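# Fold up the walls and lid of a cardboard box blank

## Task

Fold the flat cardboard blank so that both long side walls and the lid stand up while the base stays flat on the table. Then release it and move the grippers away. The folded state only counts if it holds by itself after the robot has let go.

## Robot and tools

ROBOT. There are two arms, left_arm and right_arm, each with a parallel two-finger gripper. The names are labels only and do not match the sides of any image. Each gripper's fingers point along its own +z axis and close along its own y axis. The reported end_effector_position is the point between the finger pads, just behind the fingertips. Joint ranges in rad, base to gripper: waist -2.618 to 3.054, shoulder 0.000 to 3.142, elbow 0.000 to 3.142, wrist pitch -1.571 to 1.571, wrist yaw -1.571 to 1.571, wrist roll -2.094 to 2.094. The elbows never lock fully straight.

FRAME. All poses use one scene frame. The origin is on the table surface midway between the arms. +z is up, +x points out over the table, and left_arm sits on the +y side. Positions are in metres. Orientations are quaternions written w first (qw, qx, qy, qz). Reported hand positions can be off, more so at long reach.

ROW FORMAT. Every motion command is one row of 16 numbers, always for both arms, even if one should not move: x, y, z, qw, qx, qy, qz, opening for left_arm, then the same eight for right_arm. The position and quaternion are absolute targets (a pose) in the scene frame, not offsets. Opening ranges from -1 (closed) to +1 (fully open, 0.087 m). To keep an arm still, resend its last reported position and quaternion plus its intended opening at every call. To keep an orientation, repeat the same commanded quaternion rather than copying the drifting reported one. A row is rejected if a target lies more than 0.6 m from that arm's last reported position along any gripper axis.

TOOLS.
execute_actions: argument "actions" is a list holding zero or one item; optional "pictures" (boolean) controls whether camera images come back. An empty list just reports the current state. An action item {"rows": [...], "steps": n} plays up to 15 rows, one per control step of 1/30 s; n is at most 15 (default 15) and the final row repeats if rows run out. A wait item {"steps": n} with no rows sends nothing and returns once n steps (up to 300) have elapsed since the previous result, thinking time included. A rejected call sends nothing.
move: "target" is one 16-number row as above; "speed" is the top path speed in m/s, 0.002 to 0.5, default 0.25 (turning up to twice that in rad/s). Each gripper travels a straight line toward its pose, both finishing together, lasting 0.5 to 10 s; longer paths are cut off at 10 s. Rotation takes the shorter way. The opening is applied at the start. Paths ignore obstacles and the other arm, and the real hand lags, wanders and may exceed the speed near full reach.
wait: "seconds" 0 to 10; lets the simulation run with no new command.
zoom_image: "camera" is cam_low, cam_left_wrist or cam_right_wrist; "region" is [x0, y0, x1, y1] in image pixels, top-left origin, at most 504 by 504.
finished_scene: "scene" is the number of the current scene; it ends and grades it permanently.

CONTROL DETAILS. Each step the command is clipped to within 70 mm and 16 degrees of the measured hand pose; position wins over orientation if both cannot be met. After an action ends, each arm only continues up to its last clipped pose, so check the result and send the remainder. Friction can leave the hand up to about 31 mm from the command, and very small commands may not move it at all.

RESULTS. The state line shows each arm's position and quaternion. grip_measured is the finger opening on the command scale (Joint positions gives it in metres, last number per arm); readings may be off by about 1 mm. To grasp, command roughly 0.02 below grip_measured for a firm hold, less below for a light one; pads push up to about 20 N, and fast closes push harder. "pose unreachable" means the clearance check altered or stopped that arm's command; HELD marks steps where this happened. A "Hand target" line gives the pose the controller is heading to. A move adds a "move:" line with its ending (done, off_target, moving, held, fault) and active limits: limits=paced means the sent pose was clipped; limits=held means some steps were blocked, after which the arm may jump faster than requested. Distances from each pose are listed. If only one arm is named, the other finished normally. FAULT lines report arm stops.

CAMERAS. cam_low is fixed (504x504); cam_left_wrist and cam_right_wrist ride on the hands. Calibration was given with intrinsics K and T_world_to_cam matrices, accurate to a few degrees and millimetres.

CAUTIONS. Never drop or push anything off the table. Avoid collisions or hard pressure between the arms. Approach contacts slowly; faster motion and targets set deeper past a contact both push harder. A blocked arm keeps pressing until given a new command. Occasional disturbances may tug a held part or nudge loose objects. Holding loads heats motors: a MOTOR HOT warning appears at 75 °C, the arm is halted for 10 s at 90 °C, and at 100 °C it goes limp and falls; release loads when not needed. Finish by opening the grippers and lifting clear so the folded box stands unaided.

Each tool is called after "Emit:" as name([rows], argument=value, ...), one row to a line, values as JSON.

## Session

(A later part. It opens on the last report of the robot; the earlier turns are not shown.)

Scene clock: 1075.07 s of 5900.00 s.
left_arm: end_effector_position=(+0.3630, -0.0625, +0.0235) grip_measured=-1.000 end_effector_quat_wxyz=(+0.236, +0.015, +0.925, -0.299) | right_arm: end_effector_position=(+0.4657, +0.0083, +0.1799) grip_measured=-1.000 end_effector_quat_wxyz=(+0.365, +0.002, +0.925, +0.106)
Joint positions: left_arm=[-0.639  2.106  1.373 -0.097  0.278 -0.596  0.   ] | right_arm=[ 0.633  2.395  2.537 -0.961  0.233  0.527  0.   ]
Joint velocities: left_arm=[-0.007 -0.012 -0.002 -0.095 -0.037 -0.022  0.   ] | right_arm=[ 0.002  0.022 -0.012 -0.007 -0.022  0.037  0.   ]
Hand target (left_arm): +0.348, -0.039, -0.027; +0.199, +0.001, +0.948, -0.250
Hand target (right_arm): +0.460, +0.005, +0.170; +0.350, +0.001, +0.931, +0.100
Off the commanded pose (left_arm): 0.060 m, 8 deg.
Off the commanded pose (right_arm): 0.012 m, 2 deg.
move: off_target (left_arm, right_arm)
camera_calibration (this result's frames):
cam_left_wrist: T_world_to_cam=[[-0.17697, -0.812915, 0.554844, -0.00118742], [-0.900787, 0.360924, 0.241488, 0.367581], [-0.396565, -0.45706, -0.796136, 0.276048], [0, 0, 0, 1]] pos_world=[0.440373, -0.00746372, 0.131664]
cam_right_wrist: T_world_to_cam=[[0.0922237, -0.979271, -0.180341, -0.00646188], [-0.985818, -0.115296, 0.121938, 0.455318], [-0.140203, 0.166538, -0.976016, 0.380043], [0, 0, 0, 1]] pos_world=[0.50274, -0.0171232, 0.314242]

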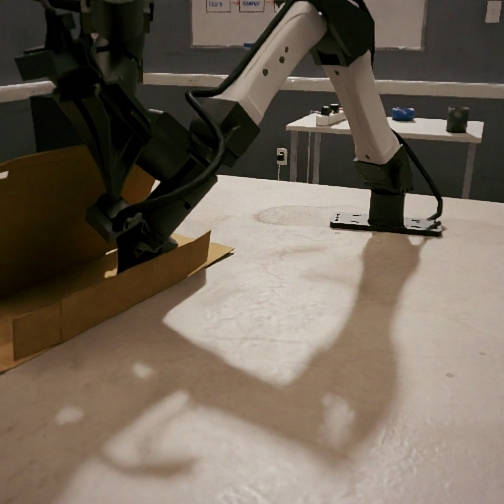

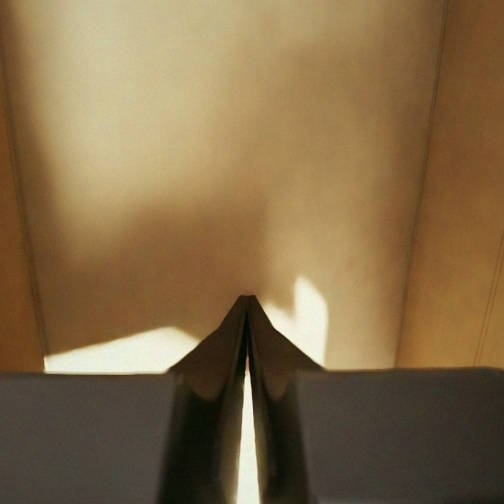

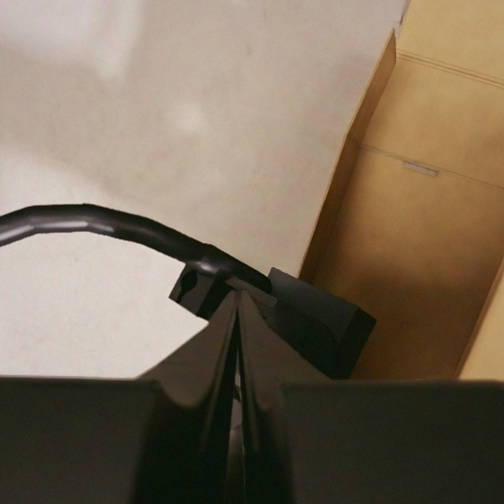

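Emit:
move(target=[0.35,-0.04,-0.03,0.2,0,0.95,-0.25,-1,0.49,-0.035,0.17,0.35,0,0.93,0.05,-1], speed=0.06)

Emit:
move(target=[0.35,-0.04,-0.03,0.2,0,0.95,-0.25,-1,0.49,-0.045,0.11,0.35,0,0.93,0.0,-1], speed=0.06)

Scene clock: 1080.53 s of 5900.00 s.
left_arm: end_effector_position=(+0.3660, -0.0642, +0.0237) grip_measured=-1.000 end_effector_quat_wxyz=(+0.242, +0.016, +0.922, -0.302) | right_arm: end_effector_position=(+0.4836, -0.0194, +0.1801) grip_measured=-1.000 end_effector_quat_wxyz=(+0.364, -0.003, +0.928, +0.076)
Joint positions: left_arm=[-0.639  2.111  1.373 -0.078  0.278 -0.596  0.   ] | right_arm=[ 0.584  2.509  2.768 -1.101  0.242  0.466  0.   ]
Joint velocities: left_arm=[ 0.002 -0.012 -0.007  0.022 -0.022  0.051  0.   ] | right_arm=[-0.002  0.037  0.1   -0.007  0.022  0.022  0.   ]
Hand target (left_arm): +0.348, -0.040, -0.027; +0.199, +0.001, +0.948, -0.250
Hand target (right_arm): +0.489, -0.035, +0.170; +0.357, -0.000, +0.933, +0.053
Off the commanded pose (left_arm): 0.061 m, 8 deg.
Off the commanded pose (right_arm): 0.020 m, 3 deg.
After step 90, 1.03 s passed at rest.
move: off_target (left_arm, right_arm); limits=held; held on 1 of 43 steps (left_arm)
pose unreachable (left arm): on one or more control steps of this call this arm could not follow its commanded pose, so it was not sent that pose on those steps. It may still have moved: this result reports where it is.
cause: the commanded pose would bring a part of the arm too close to another arm (this arm's wrist (the part past joint 4) and the other arm's wrist (the part past joint 5)).
camera_calibration (this result's frames):
cam_left_wrist: T_world_to_cam=[[-0.183838, -0.809087, 0.558195, 0.000594694], [-0.903863, 0.362322, 0.227494, 0.372363], [-0.386309, -0.46271, -0.797913, 0.272545], [0, 0, 0, 1]] pos_world=[0.441961, -0.00832509, 0.132425]
cam_right_wrist: T_world_to_cam=[[0.0799558, -0.989278, -0.122215, -0.0399509], [-0.986548, -0.0960745, 0.132261, 0.468596], [-0.142584, 0.109996, -0.983652, 0.388768], [0, 0, 0, 1]] pos_world=[0.520919, -0.0372653, 0.315553]

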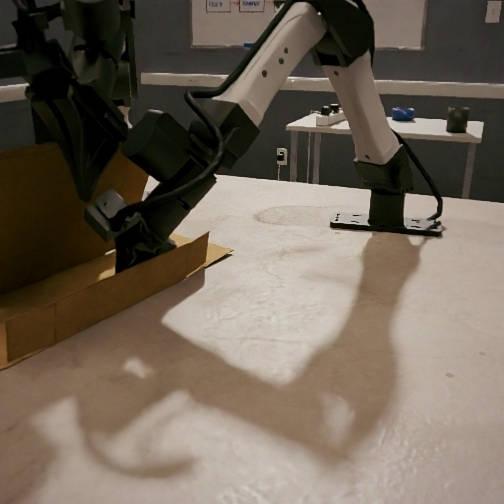

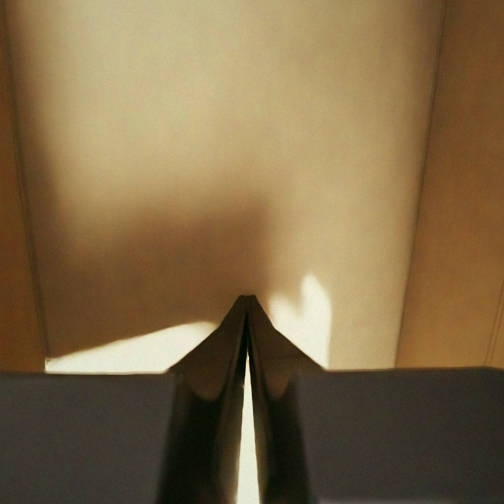

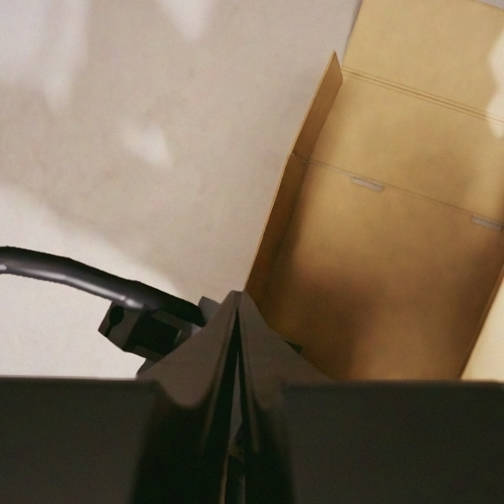

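Scene clock: 1082.13 s of 5900.00 s.
left_arm: end_effector_position=(+0.3697, -0.0665, +0.0242) grip_measured=-1.000 end_effector_quat_wxyz=(+0.249, +0.018, +0.918, -0.307) | right_arm: end_effector_position=(+0.4968, -0.0144, +0.1413) grip_measured=-1.000 end_effector_quat_wxyz=(+0.388, +0.002, +0.920, +0.052)
Joint positions: left_arm=[-0.639  2.117  1.373 -0.053  0.279 -0.596  0.   ] | right_arm=[ 0.602  2.432  2.438 -0.826  0.32   0.46   0.   ]
Joint velocities: left_arm=[ 0.007  0.017  0.002  0.022 -0.051  0.022  0.   ] | right_arm=[ 0.002 -0.007 -0.002 -0.081  0.007 -0.007  0.   ]
Hand target (left_arm): +0.349, -0.040, -0.027; +0.199, +0.001, +0.947, -0.250
Hand target (right_arm): +0.490, -0.044, +0.111; +0.352, -0.000, +0.936, +0.001
Off the commanded pose (left_arm): 0.063 m, 10 deg.
Off the commanded pose (right_arm): 0.044 m, 7 deg.
move: off_target (left_arm, right_arm)
camera_calibration (this result's frames):
cam_left_wrist: T_world_to_cam=[[-0.193529, -0.80322, 0.563368, 0.00296263], [-0.907099, 0.365266, 0.209169, 0.378195], [-0.373788, -0.470551, -0.79929, 0.268185], [0, 0, 0, 1]] pos_world=[0.443878, -0.00956723, 0.133582]
cam_right_wrist: T_world_to_cam=[[0.0544292, -0.995401, -0.0788296, -0.0342969], [-0.994407, -0.061192, 0.086081, 0.498213], [-0.0905088, 0.0737034, -0.993165, 0.326906], [0, 0, 0, 1]] pos_world=[0.526882, -0.0277467, 0.279081]

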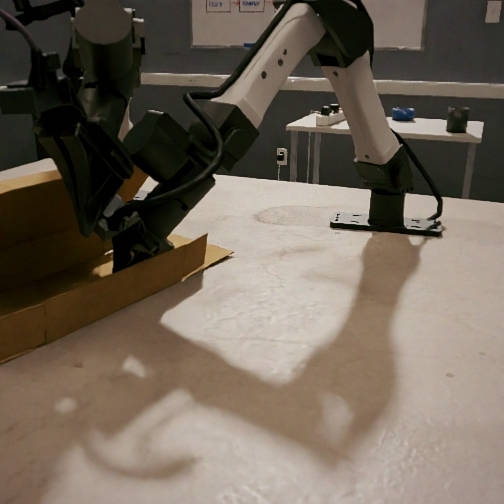

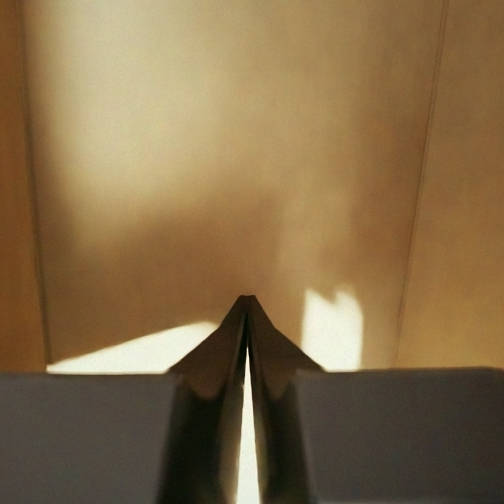

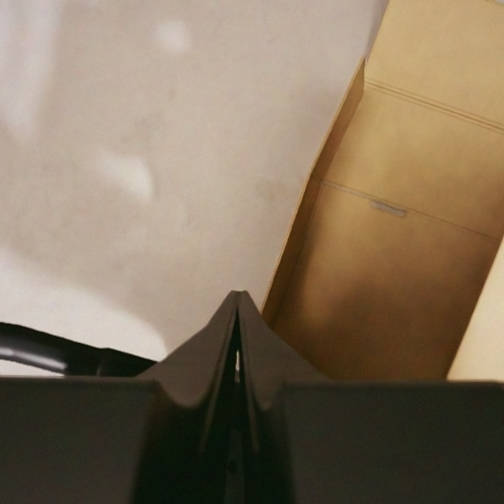

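Emit:
move(target=[0.35,-0.04,-0.03,0.2,0,0.95,-0.25,-1,0.48,-0.01,0.19,0.35,0,0.93,0.0,-1], speed=0.06)

Emit:
move(target=[0.35,-0.04,-0.03,0.2,0,0.95,-0.25,-1,0.46,-0.12,0.2,0.35,0,0.93,-0.1,-1], speed=0.06)

Scene clock: 1090.33 s of 5900.00 s.
left_arm: end_effector_position=(+0.3701, -0.0674, +0.0243) grip_measured=-1.000 end_effector_quat_wxyz=(+0.250, +0.018, +0.917, -0.309) | right_arm: end_effector_position=(+0.4828, -0.0133, +0.1749) grip_measured=-1.000 end_effector_quat_wxyz=(+0.389, -0.005, +0.921, +0.026)
Joint positions: left_arm=[-0.639  2.119  1.373 -0.047  0.282 -0.596  0.   ] | right_arm=[ 0.634  2.56   2.834 -1.122  0.381  0.46   0.   ]
Joint velocities: left_arm=[-0.007  0.007 -0.002 -0.037 -0.037  0.022  0.   ] | right_arm=[-0.017 -0.007 -0.007 -0.007 -0.037  0.007  0.   ]
Hand target (left_arm): +0.349, -0.040, -0.027; +0.199, +0.001, +0.947, -0.250
Hand target (right_arm): +0.479, -0.011, +0.189; +0.400, -0.006, +0.916, +0.030
Off the commanded pose (left_arm): 0.064 m, 10 deg.
Off the commanded pose (right_arm): 0.016 m, 5 deg.
elbow stopped short (right arm): the move would have taken joint 3 (elbow) straighter than the controller allows; a more bent joint 3 avoids this.
After step 90, 3.57 s passed at rest.
move: off_target (left_arm, right_arm); limits=held; held on 1 of 49 steps (left_arm)
pose unreachable (left arm): on one or more control steps of this call this arm could not follow its commanded pose, so it was not sent that pose on those steps. It may still have moved: this result reports where it is.
cause: the commanded pose would bring a part of the arm too close to another arm (this arm's wrist (the part past joint 4) and the other arm's wrist (the part past joint 5)).
camera_calibration (this result's frames):
cam_left_wrist: T_world_to_cam=[[-0.196493, -0.800327, 0.566452, 0.00348284], [-0.906771, 0.368118, 0.205562, 0.379071], [-0.373038, -0.47325, -0.798045, 0.267506], [0, 0, 0, 1]] pos_world=[0.444205, -0.0101581, 0.133586]
cam_right_wrist: T_world_to_cam=[[0.0455992, -0.998637, -0.0254067, -0.0349501], [-0.995061, -0.0476513, 0.0870752, 0.481829], [-0.0881672, 0.0213107, -0.995878, 0.357542], [0, 0, 0, 1]] pos_world=[0.512566, -0.0195622, 0.313225]

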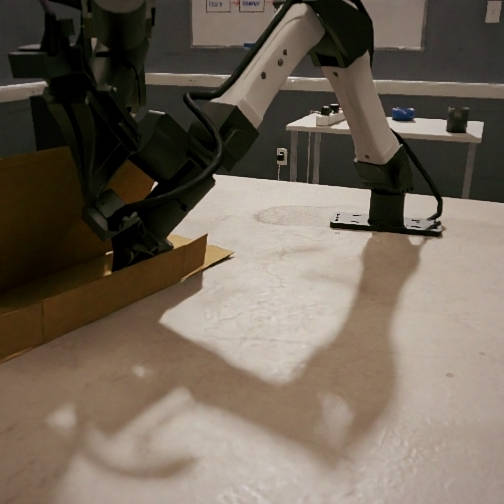

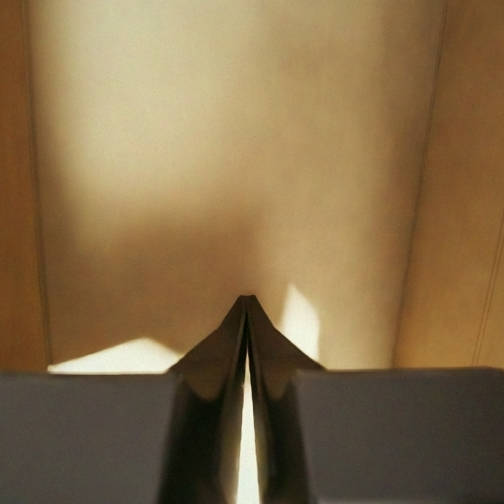

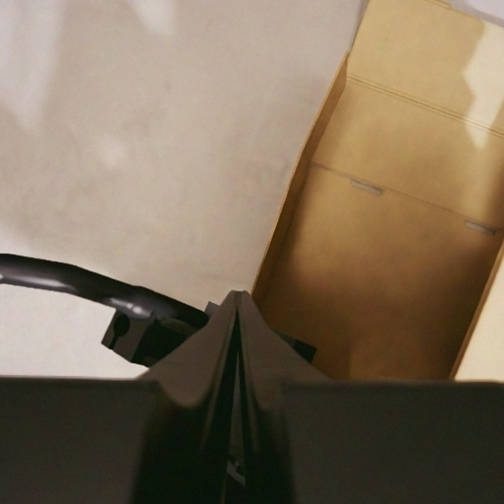

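Scene clock: 1092.93 s of 5900.00 s.
left_arm: end_effector_position=(+0.3701, -0.0676, +0.0244) grip_measured=-1.000 end_effector_quat_wxyz=(+0.250, +0.018, +0.917, -0.310) | right_arm: end_effector_position=(+0.4595, -0.1071, +0.1983) grip_measured=-1.000 end_effector_quat_wxyz=(+0.356, -0.001, +0.930, -0.089)
Joint positions: left_arm=[-0.639  2.119  1.373 -0.046  0.283 -0.597  0.   ] | right_arm=[ 0.557  2.338  2.559 -1.206  0.502  0.382  0.   ]
Joint velocities: left_arm=[-0.017  0.007 -0.007 -0.007 -0.007  0.037  0.   ] | right_arm=[-0.002 -0.012 -0.012 -0.007  0.066 -0.037  0.   ]
Hand target (left_arm): +0.349, -0.040, -0.027; +0.199, +0.001, +0.947, -0.250
Hand target (right_arm): +0.458, -0.119, +0.199; +0.350, +0.001, +0.931, -0.100
Off the commanded pose (left_arm): 0.064 m, 10 deg.
Off the commanded pose (right_arm): 0.013 m, 1 deg.
move: off_target (left_arm, right_arm); limits=held; held on 1 of 78 steps (right_arm)
pose unreachable (right arm): on one or more control steps of this call this arm could not follow its commanded pose, so it was not sent that pose on those steps. It may still have moved: this result reports where it is.
cause: the commanded pose would bring a part of the arm too close to another arm (this arm's wrist (the part past joint 5) and the other arm's wrist (the part past joint 4)).
camera_calibration (this result's frames):
cam_left_wrist: T_world_to_cam=[[-0.19681, -0.799694, 0.567235, 0.00340251], [-0.906705, 0.368577, 0.20503, 0.379149], [-0.373031, -0.473962, -0.797626, 0.267498], [0, 0, 0, 1]] pos_world=[0.444231, -0.0102409, 0.133696]
cam_right_wrist: T_world_to_cam=[[-0.0423533, -0.982274, 0.182601, -0.126047], [-0.986084, 0.070506, 0.15056, 0.447994], [-0.160765, -0.173683, -0.971591, 0.388407], [0, 0, 0, 1]] pos_world=[0.498863, -0.087939, 0.332939]

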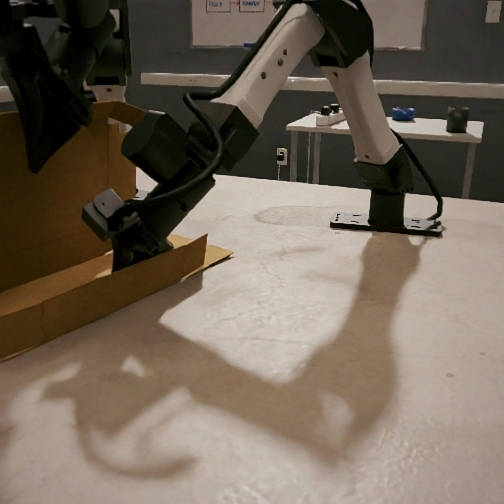

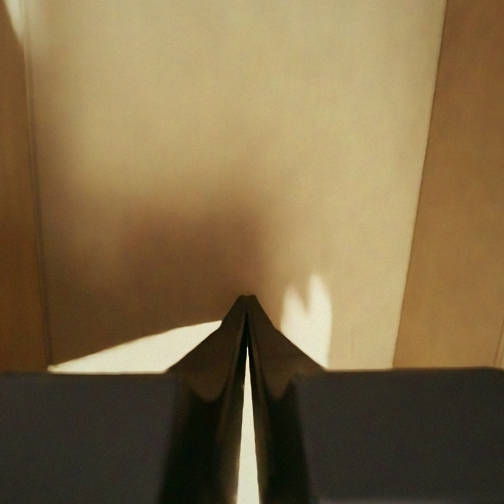

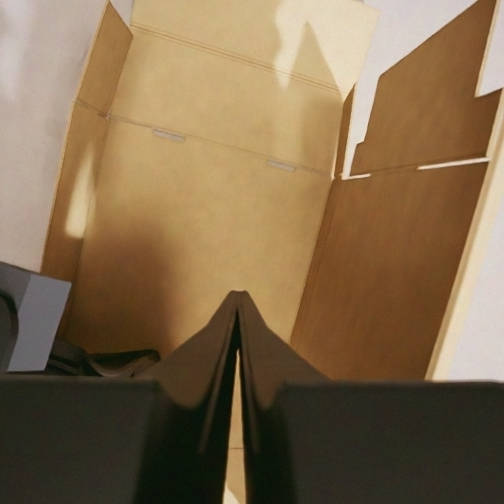

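Working. Continue outward and lower.

Emit:
move(target=[0.35,-0.04,-0.03,0.2,0,0.95,-0.25,-1,0.42,-0.23,0.15,0.3,0,0.93,-0.2,-1], speed=0.06)

Emit:
move(target=[0.35,-0.04,-0.03,0.2,0,0.95,-0.25,-1,0.41,-0.24,0.07,0.3,0,0.95,-0.1,-1], speed=0.05)

Scene clock: 1101.13 s of 5900.00 s.
left_arm: end_effector_position=(+0.3700, -0.0678, +0.0246) grip_measured=-1.000 end_effector_quat_wxyz=(+0.249, +0.019, +0.917, -0.310) | right_arm: end_effector_position=(+0.4222, -0.2302, +0.1632) grip_measured=-1.000 end_effector_quat_wxyz=(+0.315, +0.002, +0.925, -0.212)
Joint positions: left_arm=[-0.639  2.119  1.373 -0.046  0.284 -0.597  0.   ] | right_arm=[ 0.416  1.996  1.85  -0.931  0.628  0.239  0.   ]
Joint velocities: left_arm=[-0.002 -0.002 -0.007 -0.022  0.022 -0.037  0.   ] | right_arm=[-0.007 -0.012 -0.007  0.007 -0.022 -0.022  0.   ]
Hand target (left_arm): +0.349, -0.040, -0.027; +0.199, +0.001, +0.947, -0.250
Hand target (right_arm): +0.418, -0.229, +0.149; +0.301, +0.001, +0.932, -0.201
Off the commanded pose (left_arm): 0.064 m, 10 deg.
Off the commanded pose (right_arm): 0.013 m, 2 deg.
After step 90, 2.63 s passed at rest.
move: off_target (left_arm, right_arm)
camera_calibration (this result's frames):
cam_left_wrist: T_world_to_cam=[[-0.197549, -0.79884, 0.56818, 0.00344089], [-0.906266, 0.369781, 0.204802, 0.379012], [-0.373706, -0.474464, -0.797012, 0.267656], [0, 0, 0, 1]] pos_world=[0.44419, -0.0104095, 0.133747]
cam_right_wrist: T_world_to_cam=[[-0.117429, -0.906718, 0.405059, -0.229387], [-0.959368, 0.208953, 0.189609, 0.439412], [-0.25656, -0.366335, -0.894414, 0.310483], [0, 0, 0, 1]] pos_world=[0.474279, -0.186065, 0.287298]

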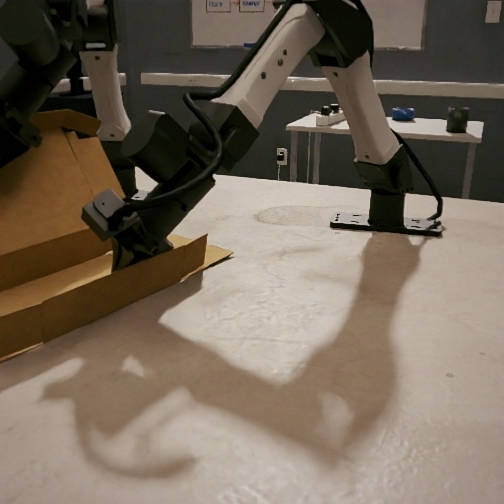

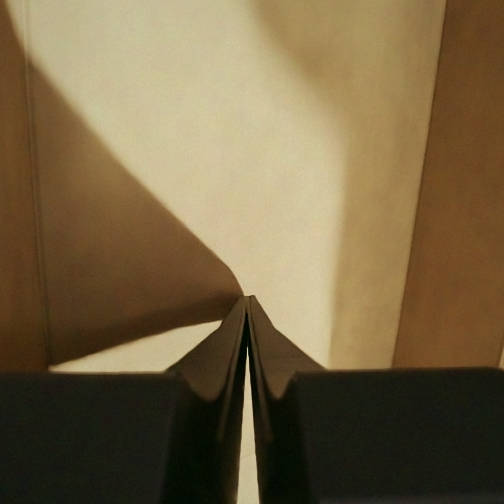

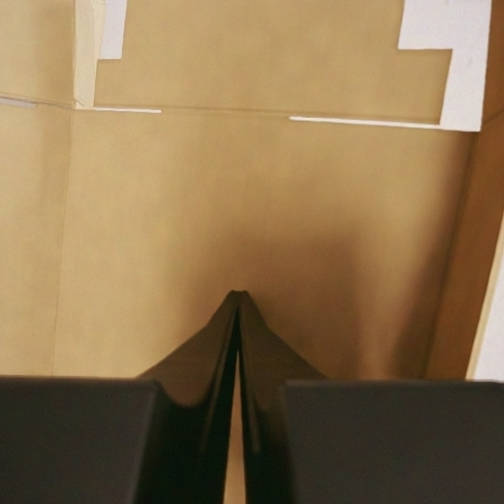

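Scene clock: 1103.73 s of 5900.00 s.
left_arm: end_effector_position=(+0.3701, -0.0679, +0.0247) grip_measured=-1.000 end_effector_quat_wxyz=(+0.250, +0.019, +0.917, -0.311) | right_arm: end_effector_position=(+0.4159, -0.2464, +0.0841) grip_measured=-1.000 end_effector_quat_wxyz=(+0.312, +0.008, +0.942, -0.127)
Joint positions: left_arm=[-0.639  2.119  1.373 -0.045  0.284 -0.597  0.   ] | right_arm=[ 0.317  1.91   1.447 -0.545  0.417  0.193  0.   ]
Joint velocities: left_arm=[-0.002 -0.012  0.007 -0.051 -0.051 -0.066  0.   ] | right_arm=[ 0.007 -0.002  0.002 -0.066  0.022 -0.066  0.   ]
Hand target (left_arm): +0.349, -0.040, -0.027; +0.199, +0.001, +0.947, -0.250
Hand target (right_arm): +0.410, -0.239, +0.071; +0.299, +0.000, +0.949, -0.101
Off the commanded pose (left_arm): 0.065 m, 10 deg.
Off the commanded pose (right_arm): 0.017 m, 4 deg.
move: off_target (left_arm, right_arm)
camera_calibration (this result's frames):
cam_left_wrist: T_world_to_cam=[[-0.197591, -0.798579, 0.568532, 0.00335556], [-0.906453, 0.369657, 0.204199, 0.379207], [-0.373231, -0.474999, -0.796916, 0.26754], [0, 0, 0, 1]] pos_world=[0.444251, -0.0104159, 0.133865]
cam_right_wrist: T_world_to_cam=[[-0.0736867, -0.965799, 0.248603, -0.232351], [-0.963987, 0.132852, 0.230388, 0.431459], [-0.255536, -0.222673, -0.940807, 0.271078], [0, 0, 0, 1]] pos_world=[0.46807, -0.221362, 0.213392]

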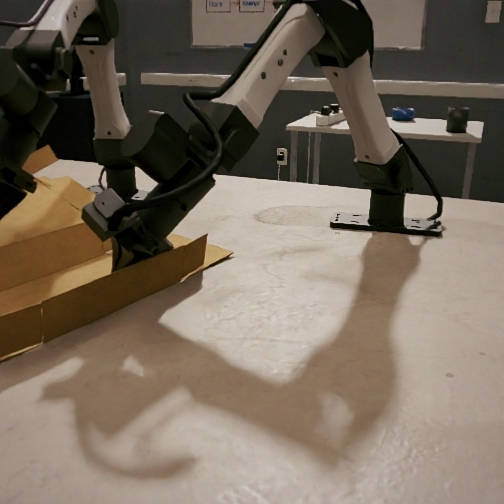

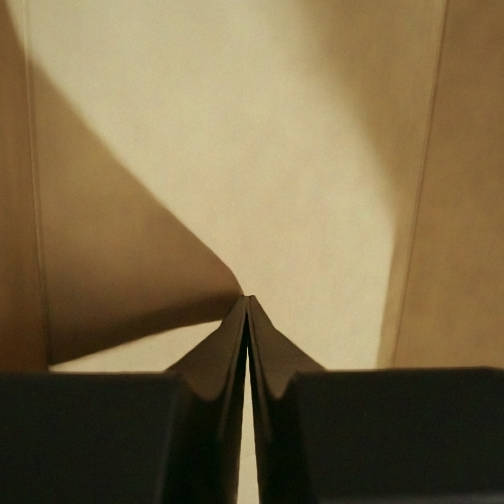

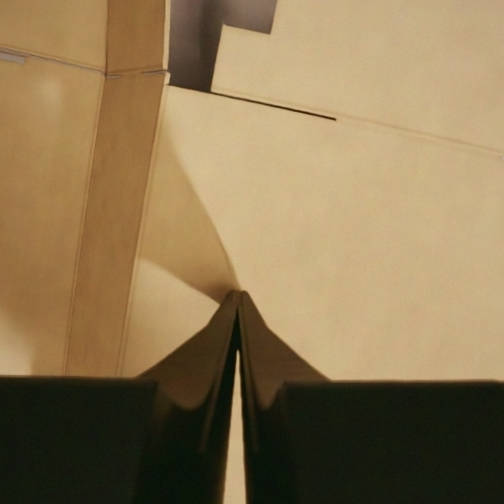

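Emit:
move(target=[0.35,-0.04,-0.03,0.2,0,0.95,-0.25,-1,0.44,-0.14,0.14,0.3,0,0.95,-0.1,-1], speed=0.06)

Scene clock: 1108.97 s of 5900.00 s.
left_arm: end_effector_position=(+0.3701, -0.0678, +0.0240) grip_measured=-1.000 end_effector_quat_wxyz=(+0.249, +0.019, +0.917, -0.310) | right_arm: end_effector_position=(+0.4405, -0.1440, +0.1394) grip_measured=-1.000 end_effector_quat_wxyz=(+0.297, -0.002, +0.950, -0.097)
Joint positions: left_arm=[-0.639  2.121  1.373 -0.044  0.284 -0.597  0.   ] | right_arm=[ 0.492  2.183  2.102 -1.009  0.434  0.362  0.   ]
Joint velocities: left_arm=[-0.007  0.002 -0.012  0.051  0.022 -0.037  0.   ] | right_arm=[ 0.002 -0.007 -0.002 -0.037 -0.007  0.007  0.   ]
Hand target (left_arm): +0.349, -0.040, -0.027; +0.199, +0.001, +0.947, -0.250
Hand target (right_arm): +0.441, -0.141, +0.141; +0.299, +0.000, +0.949, -0.099
Off the commanded pose (left_arm): 0.064 m, 10 deg.
Off the commanded pose (right_arm): 0.004 m, 0 deg.
move: off_target (left_arm)
camera_calibration (this result's frames):
cam_left_wrist: T_world_to_cam=[[-0.197027, -0.798903, 0.568274, 0.00354791], [-0.906249, 0.369541, 0.205309, 0.379181], [-0.374022, -0.474546, -0.796814, 0.267291], [0, 0, 0, 1]] pos_world=[0.444305, -0.0104467, 0.133116]
cam_right_wrist: T_world_to_cam=[[-0.0340327, -0.979349, 0.199293, -0.157883], [-0.958891, 0.088208, 0.269717, 0.414726], [-0.281726, -0.181921, -0.942091, 0.369709], [0, 0, 0, 1]] pos_world=[0.496461, -0.123946, 0.267906]

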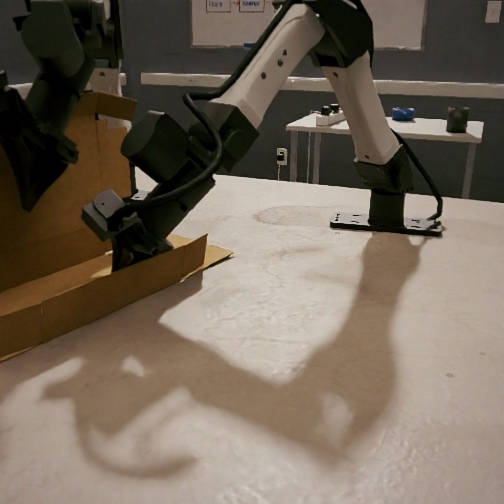

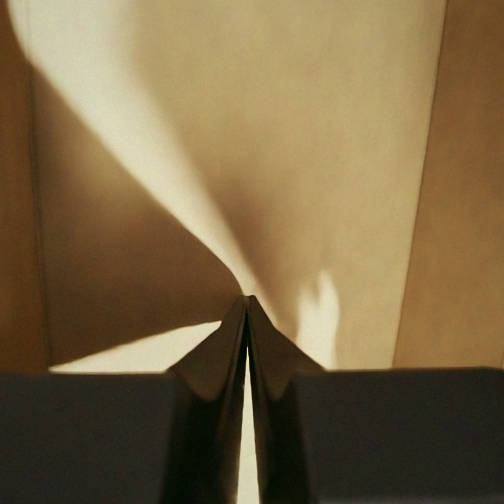

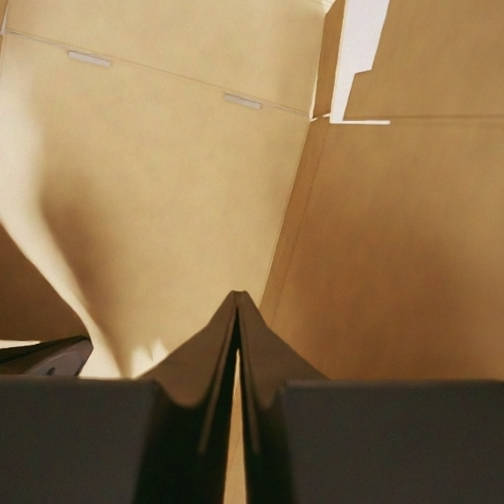

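Emit:
move(target=[0.35,-0.04,-0.03,0.2,0,0.95,-0.25,-1,0.43,-0.15,0.05,0.3,0,0.93,-0.2,-1], speed=0.06)

Emit:
move(target=[0.35,-0.04,-0.03,0.2,0,0.95,-0.25,-1,0.42,-0.23,0.04,0.3,0,0.93,-0.2,-1], speed=0.04)

Scene clock: 1118.00 s of 5900.00 s.
left_arm: end_effector_position=(+0.3702, -0.0682, +0.0244) grip_measured=-1.000 end_effector_quat_wxyz=(+0.249, +0.019, +0.917, -0.312) | right_arm: end_effector_position=(+0.4319, -0.1513, +0.0663) grip_measured=-1.000 end_effector_quat_wxyz=(+0.297, -0.001, +0.937, -0.185)
Joint positions: left_arm=[-0.639  2.121  1.373 -0.043  0.286 -0.597  0.   ] | right_arm=[ 0.544  2.23   1.863 -0.816  0.618  0.398  0.   ]
Joint velocities: left_arm=[-0.007 -0.012  0.012 -0.007 -0.066 -0.007  0.   ] | right_arm=[-0.007  0.007  0.002 -0.007  0.022 -0.051  0.   ]
Hand target (left_arm): +0.349, -0.040, -0.027; +0.199, +0.001, +0.947, -0.251
Hand target (right_arm): +0.432, -0.151, +0.067; +0.299, -0.001, +0.936, -0.185
Off the commanded pose (left_arm): 0.064 m, 10 deg.
Off the commanded pose (right_arm): 0.016 m, 2 deg.
After step 90, 4.03 s passed at rest.
move: held (left_arm, right_arm); limits=held; held on 9 of 60 steps (right_arm, left_arm), including the last (right_arm, left_arm)
pose unreachable (left arm): on one or more control steps of this call this arm could not follow its commanded pose, so it was not sent that pose on those steps. On the call's last step it was still not sent that pose. It may still have moved: this result reports where it is.
cause: the commanded pose would bring a part of the arm too close to another arm (this arm's wrist (the part past joint 4) and the other arm's wrist (the part past joint 4)).
pose unreachable (right arm): on one or more control steps of this call this arm could not follow its commanded pose, so it was not sent that pose on those steps. On the call's last step it was still not sent that pose. It may still have moved: this result reports where it is.
cause: the commanded pose would bring a part of the arm too close to another arm (this arm's wrist (the part past joint 4) and the other arm's wrist (the part past joint 4)).
camera_calibration (this result's frames):
cam_left_wrist: T_world_to_cam=[[-0.198322, -0.797383, 0.569955, 0.00356053], [-0.906005, 0.37099, 0.20377, 0.379373], [-0.373931, -0.475969, -0.796008, 0.267272], [0, 0, 0, 1]] pos_world=[0.444361, -0.0106912, 0.133416]
cam_right_wrist: T_world_to_cam=[[-0.0873525, -0.928138, 0.361841, -0.130797], [-0.953727, 0.182822, 0.238707, 0.440971], [-0.287706, -0.324246, -0.90116, 0.27544], [0, 0, 0, 1]] pos_world=[0.488386, -0.112707, 0.19028]

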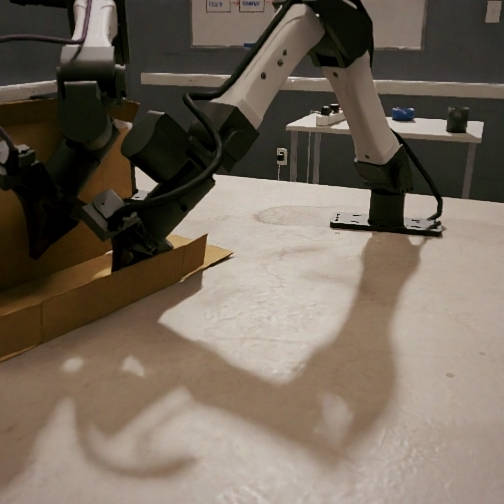

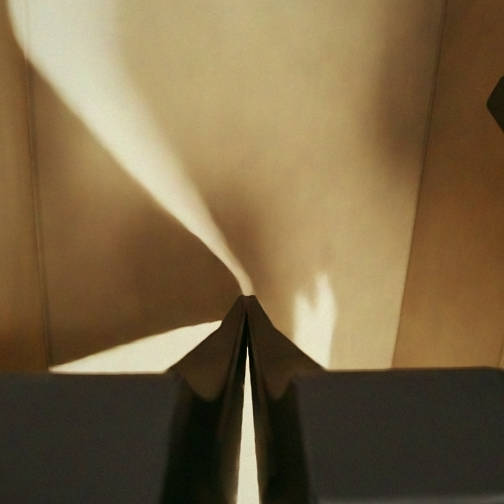

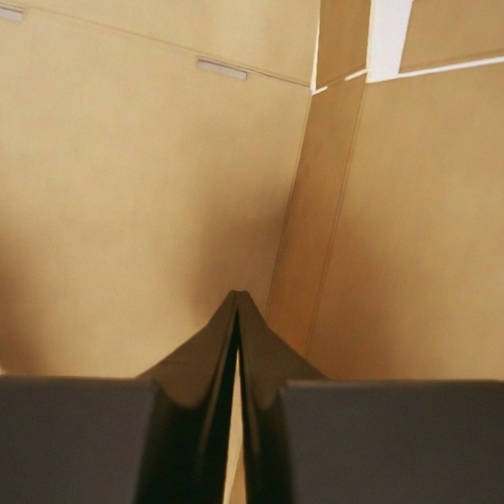

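Scene clock: 1120.67 s of 5900.00 s.
left_arm: end_effector_position=(+0.3707, -0.0686, +0.0242) grip_measured=-1.000 end_effector_quat_wxyz=(+0.251, +0.019, +0.916, -0.312) | right_arm: end_effector_position=(+0.4226, -0.1948, +0.0442) grip_measured=-1.000 end_effector_quat_wxyz=(+0.314, -0.009, +0.936, -0.157)
Joint positions: left_arm=[-0.639  2.122  1.373 -0.038  0.286 -0.597  0.   ] | right_arm=[ 0.453  2.069  1.507 -0.507  0.536  0.275  0.   ]
Joint velocities: left_arm=[ 0.007  0.022 -0.002 -0.007  0.037  0.051  0.   ] | right_arm=[-0.002  0.007 -0.022  0.081  0.022 -0.007  0.   ]
Hand target (left_arm): +0.349, -0.040, -0.026; +0.200, +0.001, +0.947, -0.251
Hand target (right_arm): +0.418, -0.228, +0.040; +0.300, -0.000, +0.933, -0.200
Off the commanded pose (left_arm): 0.065 m, 10 deg.
Off the commanded pose (right_arm): 0.036 m, 5 deg.
move: off_target (left_arm, right_arm); limits=held; held on 1 of 73 steps (left_arm)
pose unreachable (left arm): on one or more control steps of this call this arm could not follow its commanded pose, so it was not sent that pose on those steps. It may still have moved: this result reports where it is.
cause: the commanded pose would bring a part of the arm too close to another arm (this arm's wrist (the part past joint 4) and the other arm's wrist (the part past joint 4)).
camera_calibration (this result's frames):
cam_left_wrist: T_world_to_cam=[[-0.199644, -0.796626, 0.570551, 0.00403435], [-0.906474, 0.371258, 0.201178, 0.380311], [-0.372086, -0.477026, -0.79624, 0.266446], [0, 0, 0, 1]] pos_world=[0.444688, -0.0108782, 0.133343]
cam_right_wrist: T_world_to_cam=[[-0.0615055, -0.947174, 0.314767, -0.176567], [-0.96603, 0.135799, 0.219875, 0.442226], [-0.251005, -0.29055, -0.923351, 0.23079], [0, 0, 0, 1]] pos_world=[0.474273, -0.160238, 0.171443]

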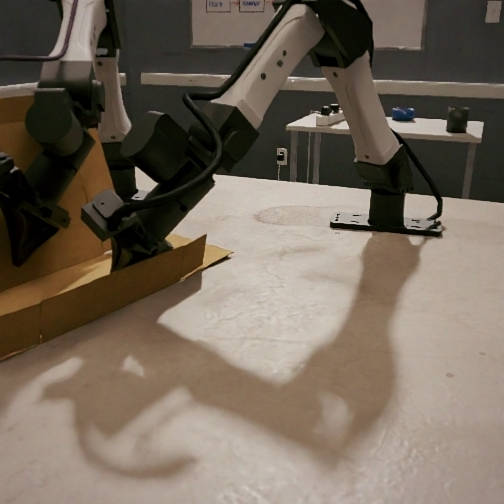

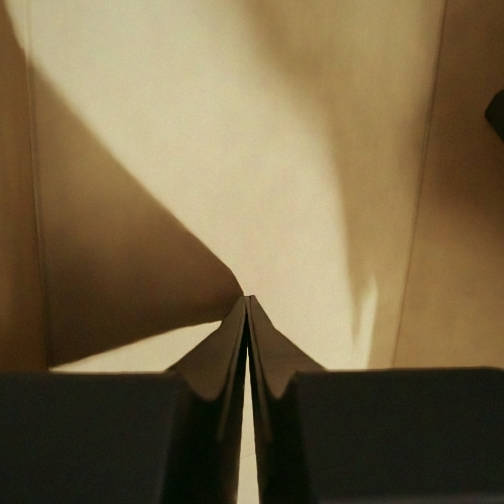

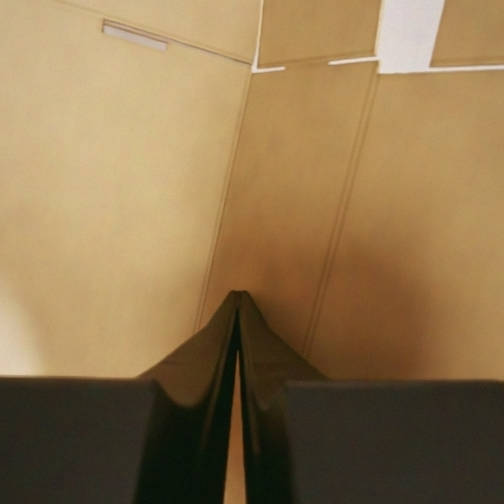

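Emit:
move(target=[0.35,-0.04,-0.03,0.2,0,0.95,-0.25,-1,0.42,-0.27,0.06,0.3,0,0.95,-0.1,-1], speed=0.04)

Scene clock: 1126.03 s of 5900.00 s.
left_arm: end_effector_position=(+0.3720, -0.0711, +0.0245) grip_measured=-1.000 end_effector_quat_wxyz=(+0.253, +0.022, +0.914, -0.318) | right_arm: end_effector_position=(+0.4198, -0.2327, +0.0528) grip_measured=-1.000 end_effector_quat_wxyz=(+0.295, -0.014, +0.954, -0.047)
Joint positions: left_arm=[-0.64   2.127  1.373 -0.022  0.294 -0.598  0.   ] | right_arm=[ 0.274  1.948  1.401 -0.456  0.223  0.162  0.   ]
Joint velocities: left_arm=[ 0.012  0.002 -0.007  0.051 -0.081  0.081  0.   ] | right_arm=[ 0.007 -0.012 -0.012  0.037 -0.022 -0.066  0.   ]
Hand target (left_arm): +0.349, -0.040, -0.027; +0.200, +0.002, +0.947, -0.251
Hand target (right_arm): +0.418, -0.268, +0.060; +0.298, -0.000, +0.949, -0.100
Off the commanded pose (left_arm): 0.066 m, 11 deg.
Off the commanded pose (right_arm): 0.038 m, 6 deg.
move: off_target (left_arm, right_arm)
camera_calibration (this result's frames):
cam_left_wrist: T_world_to_cam=[[-0.208429, -0.789458, 0.577333, 0.00571167], [-0.905824, 0.378432, 0.190455, 0.382838], [-0.368837, -0.483265, -0.793986, 0.264222], [0, 0, 0, 1]] pos_world=[0.44543, -0.0126796, 0.133577]
cam_right_wrist: T_world_to_cam=[[0.0190943, -0.993585, 0.111464, -0.249225], [-0.958641, 0.0134712, 0.2843, 0.407757], [-0.283978, -0.112283, -0.952234, 0.283865], [0, 0, 0, 1]] pos_world=[0.476263, -0.221246, 0.182161]

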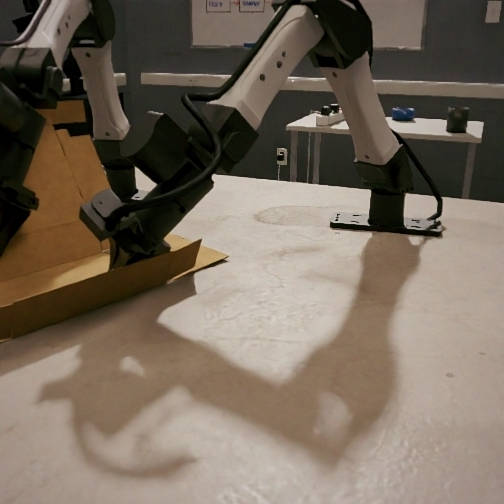

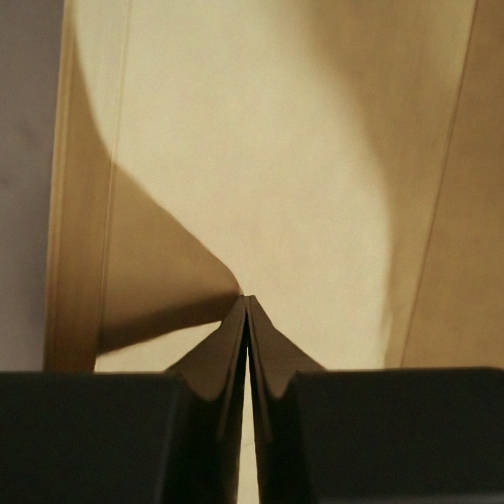

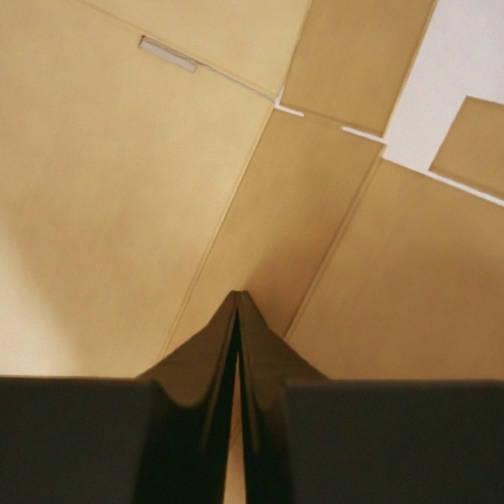

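Emit:
move(target=[0.35,-0.04,-0.03,0.2,0,0.95,-0.25,-1,0.40,-0.255,0.01,0.3,0,0.95,-0.05,-1], speed=0.04)

Scene clock: 1132.03 s of 5900.00 s.
left_arm: end_effector_position=(+0.3725, -0.0719, +0.0252) grip_measured=-1.000 end_effector_quat_wxyz=(+0.255, +0.022, +0.913, -0.319) | right_arm: end_effector_position=(+0.4232, -0.2300, +0.0346) grip_measured=-1.000 end_effector_quat_wxyz=(+0.345, -0.009, +0.938, -0.021)
Joint positions: left_arm=[-0.641  2.127  1.373 -0.017  0.294 -0.599  0.   ] | right_arm=[ 0.266  1.913  1.223 -0.198  0.191  0.16   0.   ]
Joint velocities: left_arm=[-0.007  0.007  0.002 -0.022 -0.022  0.037  0.   ] | right_arm=[-0.027  0.002  0.002  0.066  0.051 -0.022  0.   ]
Hand target (left_arm): +0.349, -0.041, -0.026; +0.200, +0.002, +0.947, -0.251
Hand target (right_arm): +0.400, -0.253, +0.011; +0.300, -0.000, +0.952, -0.050
Off the commanded pose (left_arm): 0.068 m, 11 deg.
Off the commanded pose (right_arm): 0.042 m, 6 deg.
After step 90, 0.37 s passed at rest.
move: off_target (left_arm, right_arm)
camera_calibration (this result's frames):
cam_left_wrist: T_world_to_cam=[[-0.210853, -0.787779, 0.578744, 0.00575299], [-0.906452, 0.37919, 0.185902, 0.383915], [-0.365904, -0.485406, -0.794037, 0.263374], [0, 0, 0, 1]] pos_world=[0.445583, -0.0132014, 0.134429]
cam_right_wrist: T_world_to_cam=[[0.0220601, -0.997865, 0.0614649, -0.245098], [-0.983127, -0.0104854, 0.182622, 0.424616], [-0.181588, -0.0644564, -0.98126, 0.236484], [0, 0, 0, 1]] pos_world=[0.465801, -0.224879, 0.169573]

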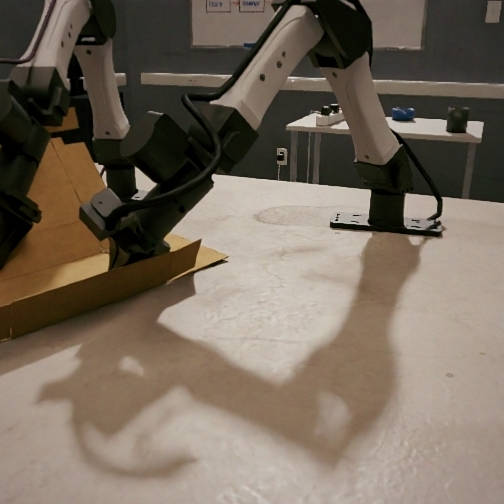

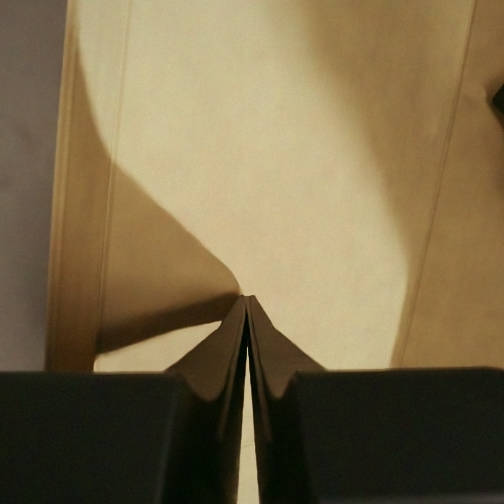

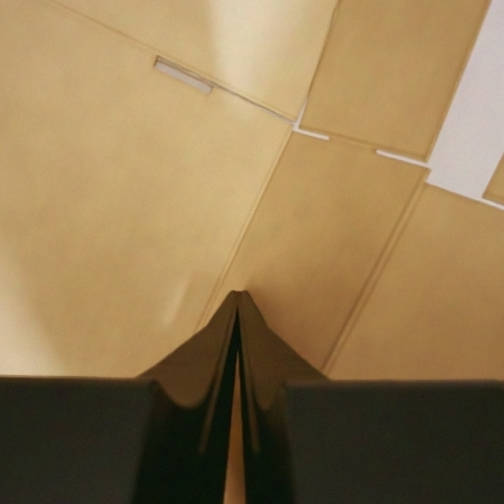

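Emit:
move(target=[0.35,-0.04,-0.03,0.2,0,0.95,-0.25,-1,0.39,-0.285,0.085,0.25,0,0.96,-0.1,-1], speed=0.05)

Emit:
move(target=[0.35,-0.04,-0.03,0.2,0,0.95,-0.25,-1,0.38,-0.29,0.01,0.25,0,0.96,-0.1,-1], speed=0.04)

Scene clock: 1140.27 s of 5900.00 s.
left_arm: end_effector_position=(+0.3724, -0.0716, +0.0248) grip_measured=-1.000 end_effector_quat_wxyz=(+0.255, +0.021, +0.913, -0.317) | right_arm: end_effector_position=(+0.3886, -0.2590, +0.0657) grip_measured=-1.000 end_effector_quat_wxyz=(+0.244, -0.009, +0.968, -0.061)
Joint positions: left_arm=[-0.641  2.127  1.373 -0.019  0.291 -0.599  0.   ] | right_arm=[ 0.23   1.885  1.406 -0.626  0.213  0.143  0.   ]
Joint velocities: left_arm=[-0.002 -0.017 -0.007 -0.051 -0.037  0.051  0.   ] | right_arm=[ 0.007 -0.022 -0.007 -0.007 -0.051 -0.037  0.   ]
Hand target (left_arm): +0.349, -0.041, -0.026; +0.200, +0.002, +0.947, -0.251
Hand target (right_arm): +0.388, -0.284, +0.084; +0.251, +0.001, +0.963, -0.100
Off the commanded pose (left_arm): 0.067 m, 11 deg.
Off the commanded pose (right_arm): 0.032 m, 5 deg.
After step 90, 2.33 s passed at rest.
move: off_target (left_arm, right_arm)
camera_calibration (this result's frames):
cam_left_wrist: T_world_to_cam=[[-0.209225, -0.789583, 0.576874, 0.00553633], [-0.906896, 0.377321, 0.18753, 0.383769], [-0.365738, -0.483929, -0.795015, 0.263235], [0, 0, 0, 1]] pos_world=[0.445472, -0.0130458, 0.134114]
cam_right_wrist: T_world_to_cam=[[0.00880494, -0.990769, 0.135275, -0.272998], [-0.923475, 0.0438329, 0.381146, 0.362426], [-0.383557, -0.128279, -0.914565, 0.316489], [0, 0, 0, 1]] pos_world=[0.458487, -0.245766, 0.188242]

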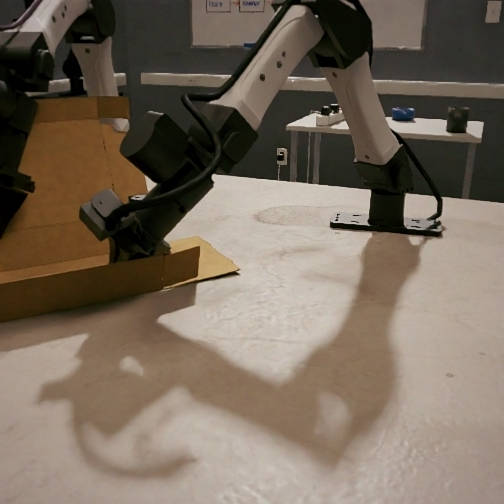

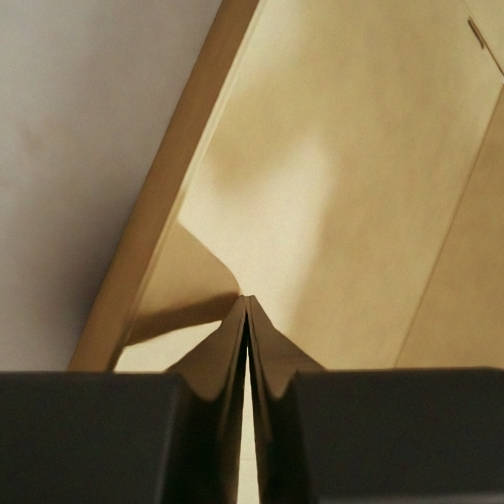

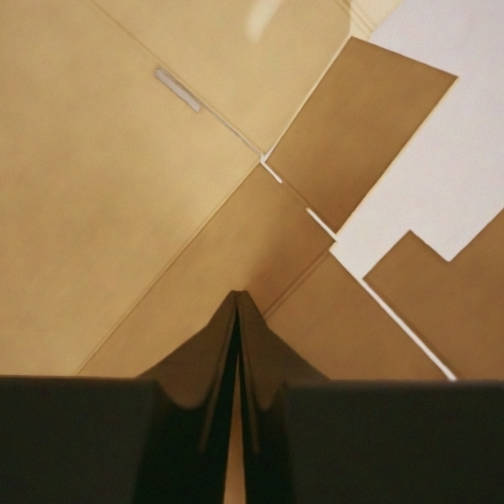

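Scene clock: 1142.93 s of 5900.00 s.
left_arm: end_effector_position=(+0.3727, -0.0718, +0.0251) grip_measured=-1.000 end_effector_quat_wxyz=(+0.256, +0.021, +0.913, -0.318) | right_arm: end_effector_position=(+0.4031, -0.2632, +0.0367) grip_measured=-1.000 end_effector_quat_wxyz=(+0.299, -0.004, +0.952, -0.061)
Joint positions: left_arm=[-0.641  2.127  1.373 -0.017  0.291 -0.599  0.   ] | right_arm=[ 0.221  1.885  1.239 -0.342  0.23   0.126  0.   ]
Joint velocities: left_arm=[ 0.002 -0.007  0.007 -0.022 -0.022 -0.007  0.   ] | right_arm=[-0.007 -0.002 -0.007 -0.022  0.051 -0.051  0.   ]
Hand target (left_arm): +0.349, -0.040, -0.026; +0.200, +0.001, +0.947, -0.251
Hand target (right_arm): +0.380, -0.288, +0.012; +0.251, -0.001, +0.963, -0.099
Off the commanded pose (left_arm): 0.068 m, 11 deg.
Off the commanded pose (right_arm): 0.044 m, 7 deg.
move: off_target (left_arm, right_arm)
camera_calibration (this result's frames):
cam_left_wrist: T_world_to_cam=[[-0.209848, -0.788988, 0.577462, 0.0055449], [-0.907259, 0.3773, 0.185811, 0.384245], [-0.364479, -0.484915, -0.794992, 0.262942], [0, 0, 0, 1]] pos_world=[0.44561, -0.0130966, 0.134438]
cam_right_wrist: T_world_to_cam=[[-0.00910998, -0.990956, 0.133876, -0.266132], [-0.961069, 0.0456509, 0.27251, 0.406656], [-0.276157, -0.126182, -0.952793, 0.253578], [0, 0, 0, 1]] pos_world=[0.458428, -0.250293, 0.166418]

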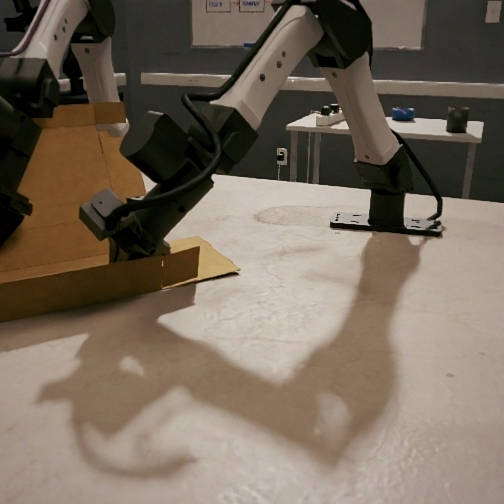

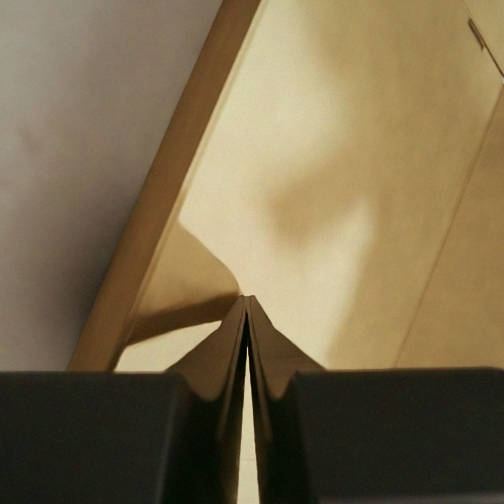

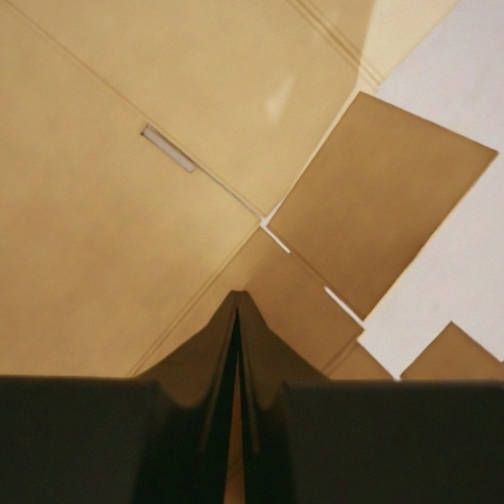

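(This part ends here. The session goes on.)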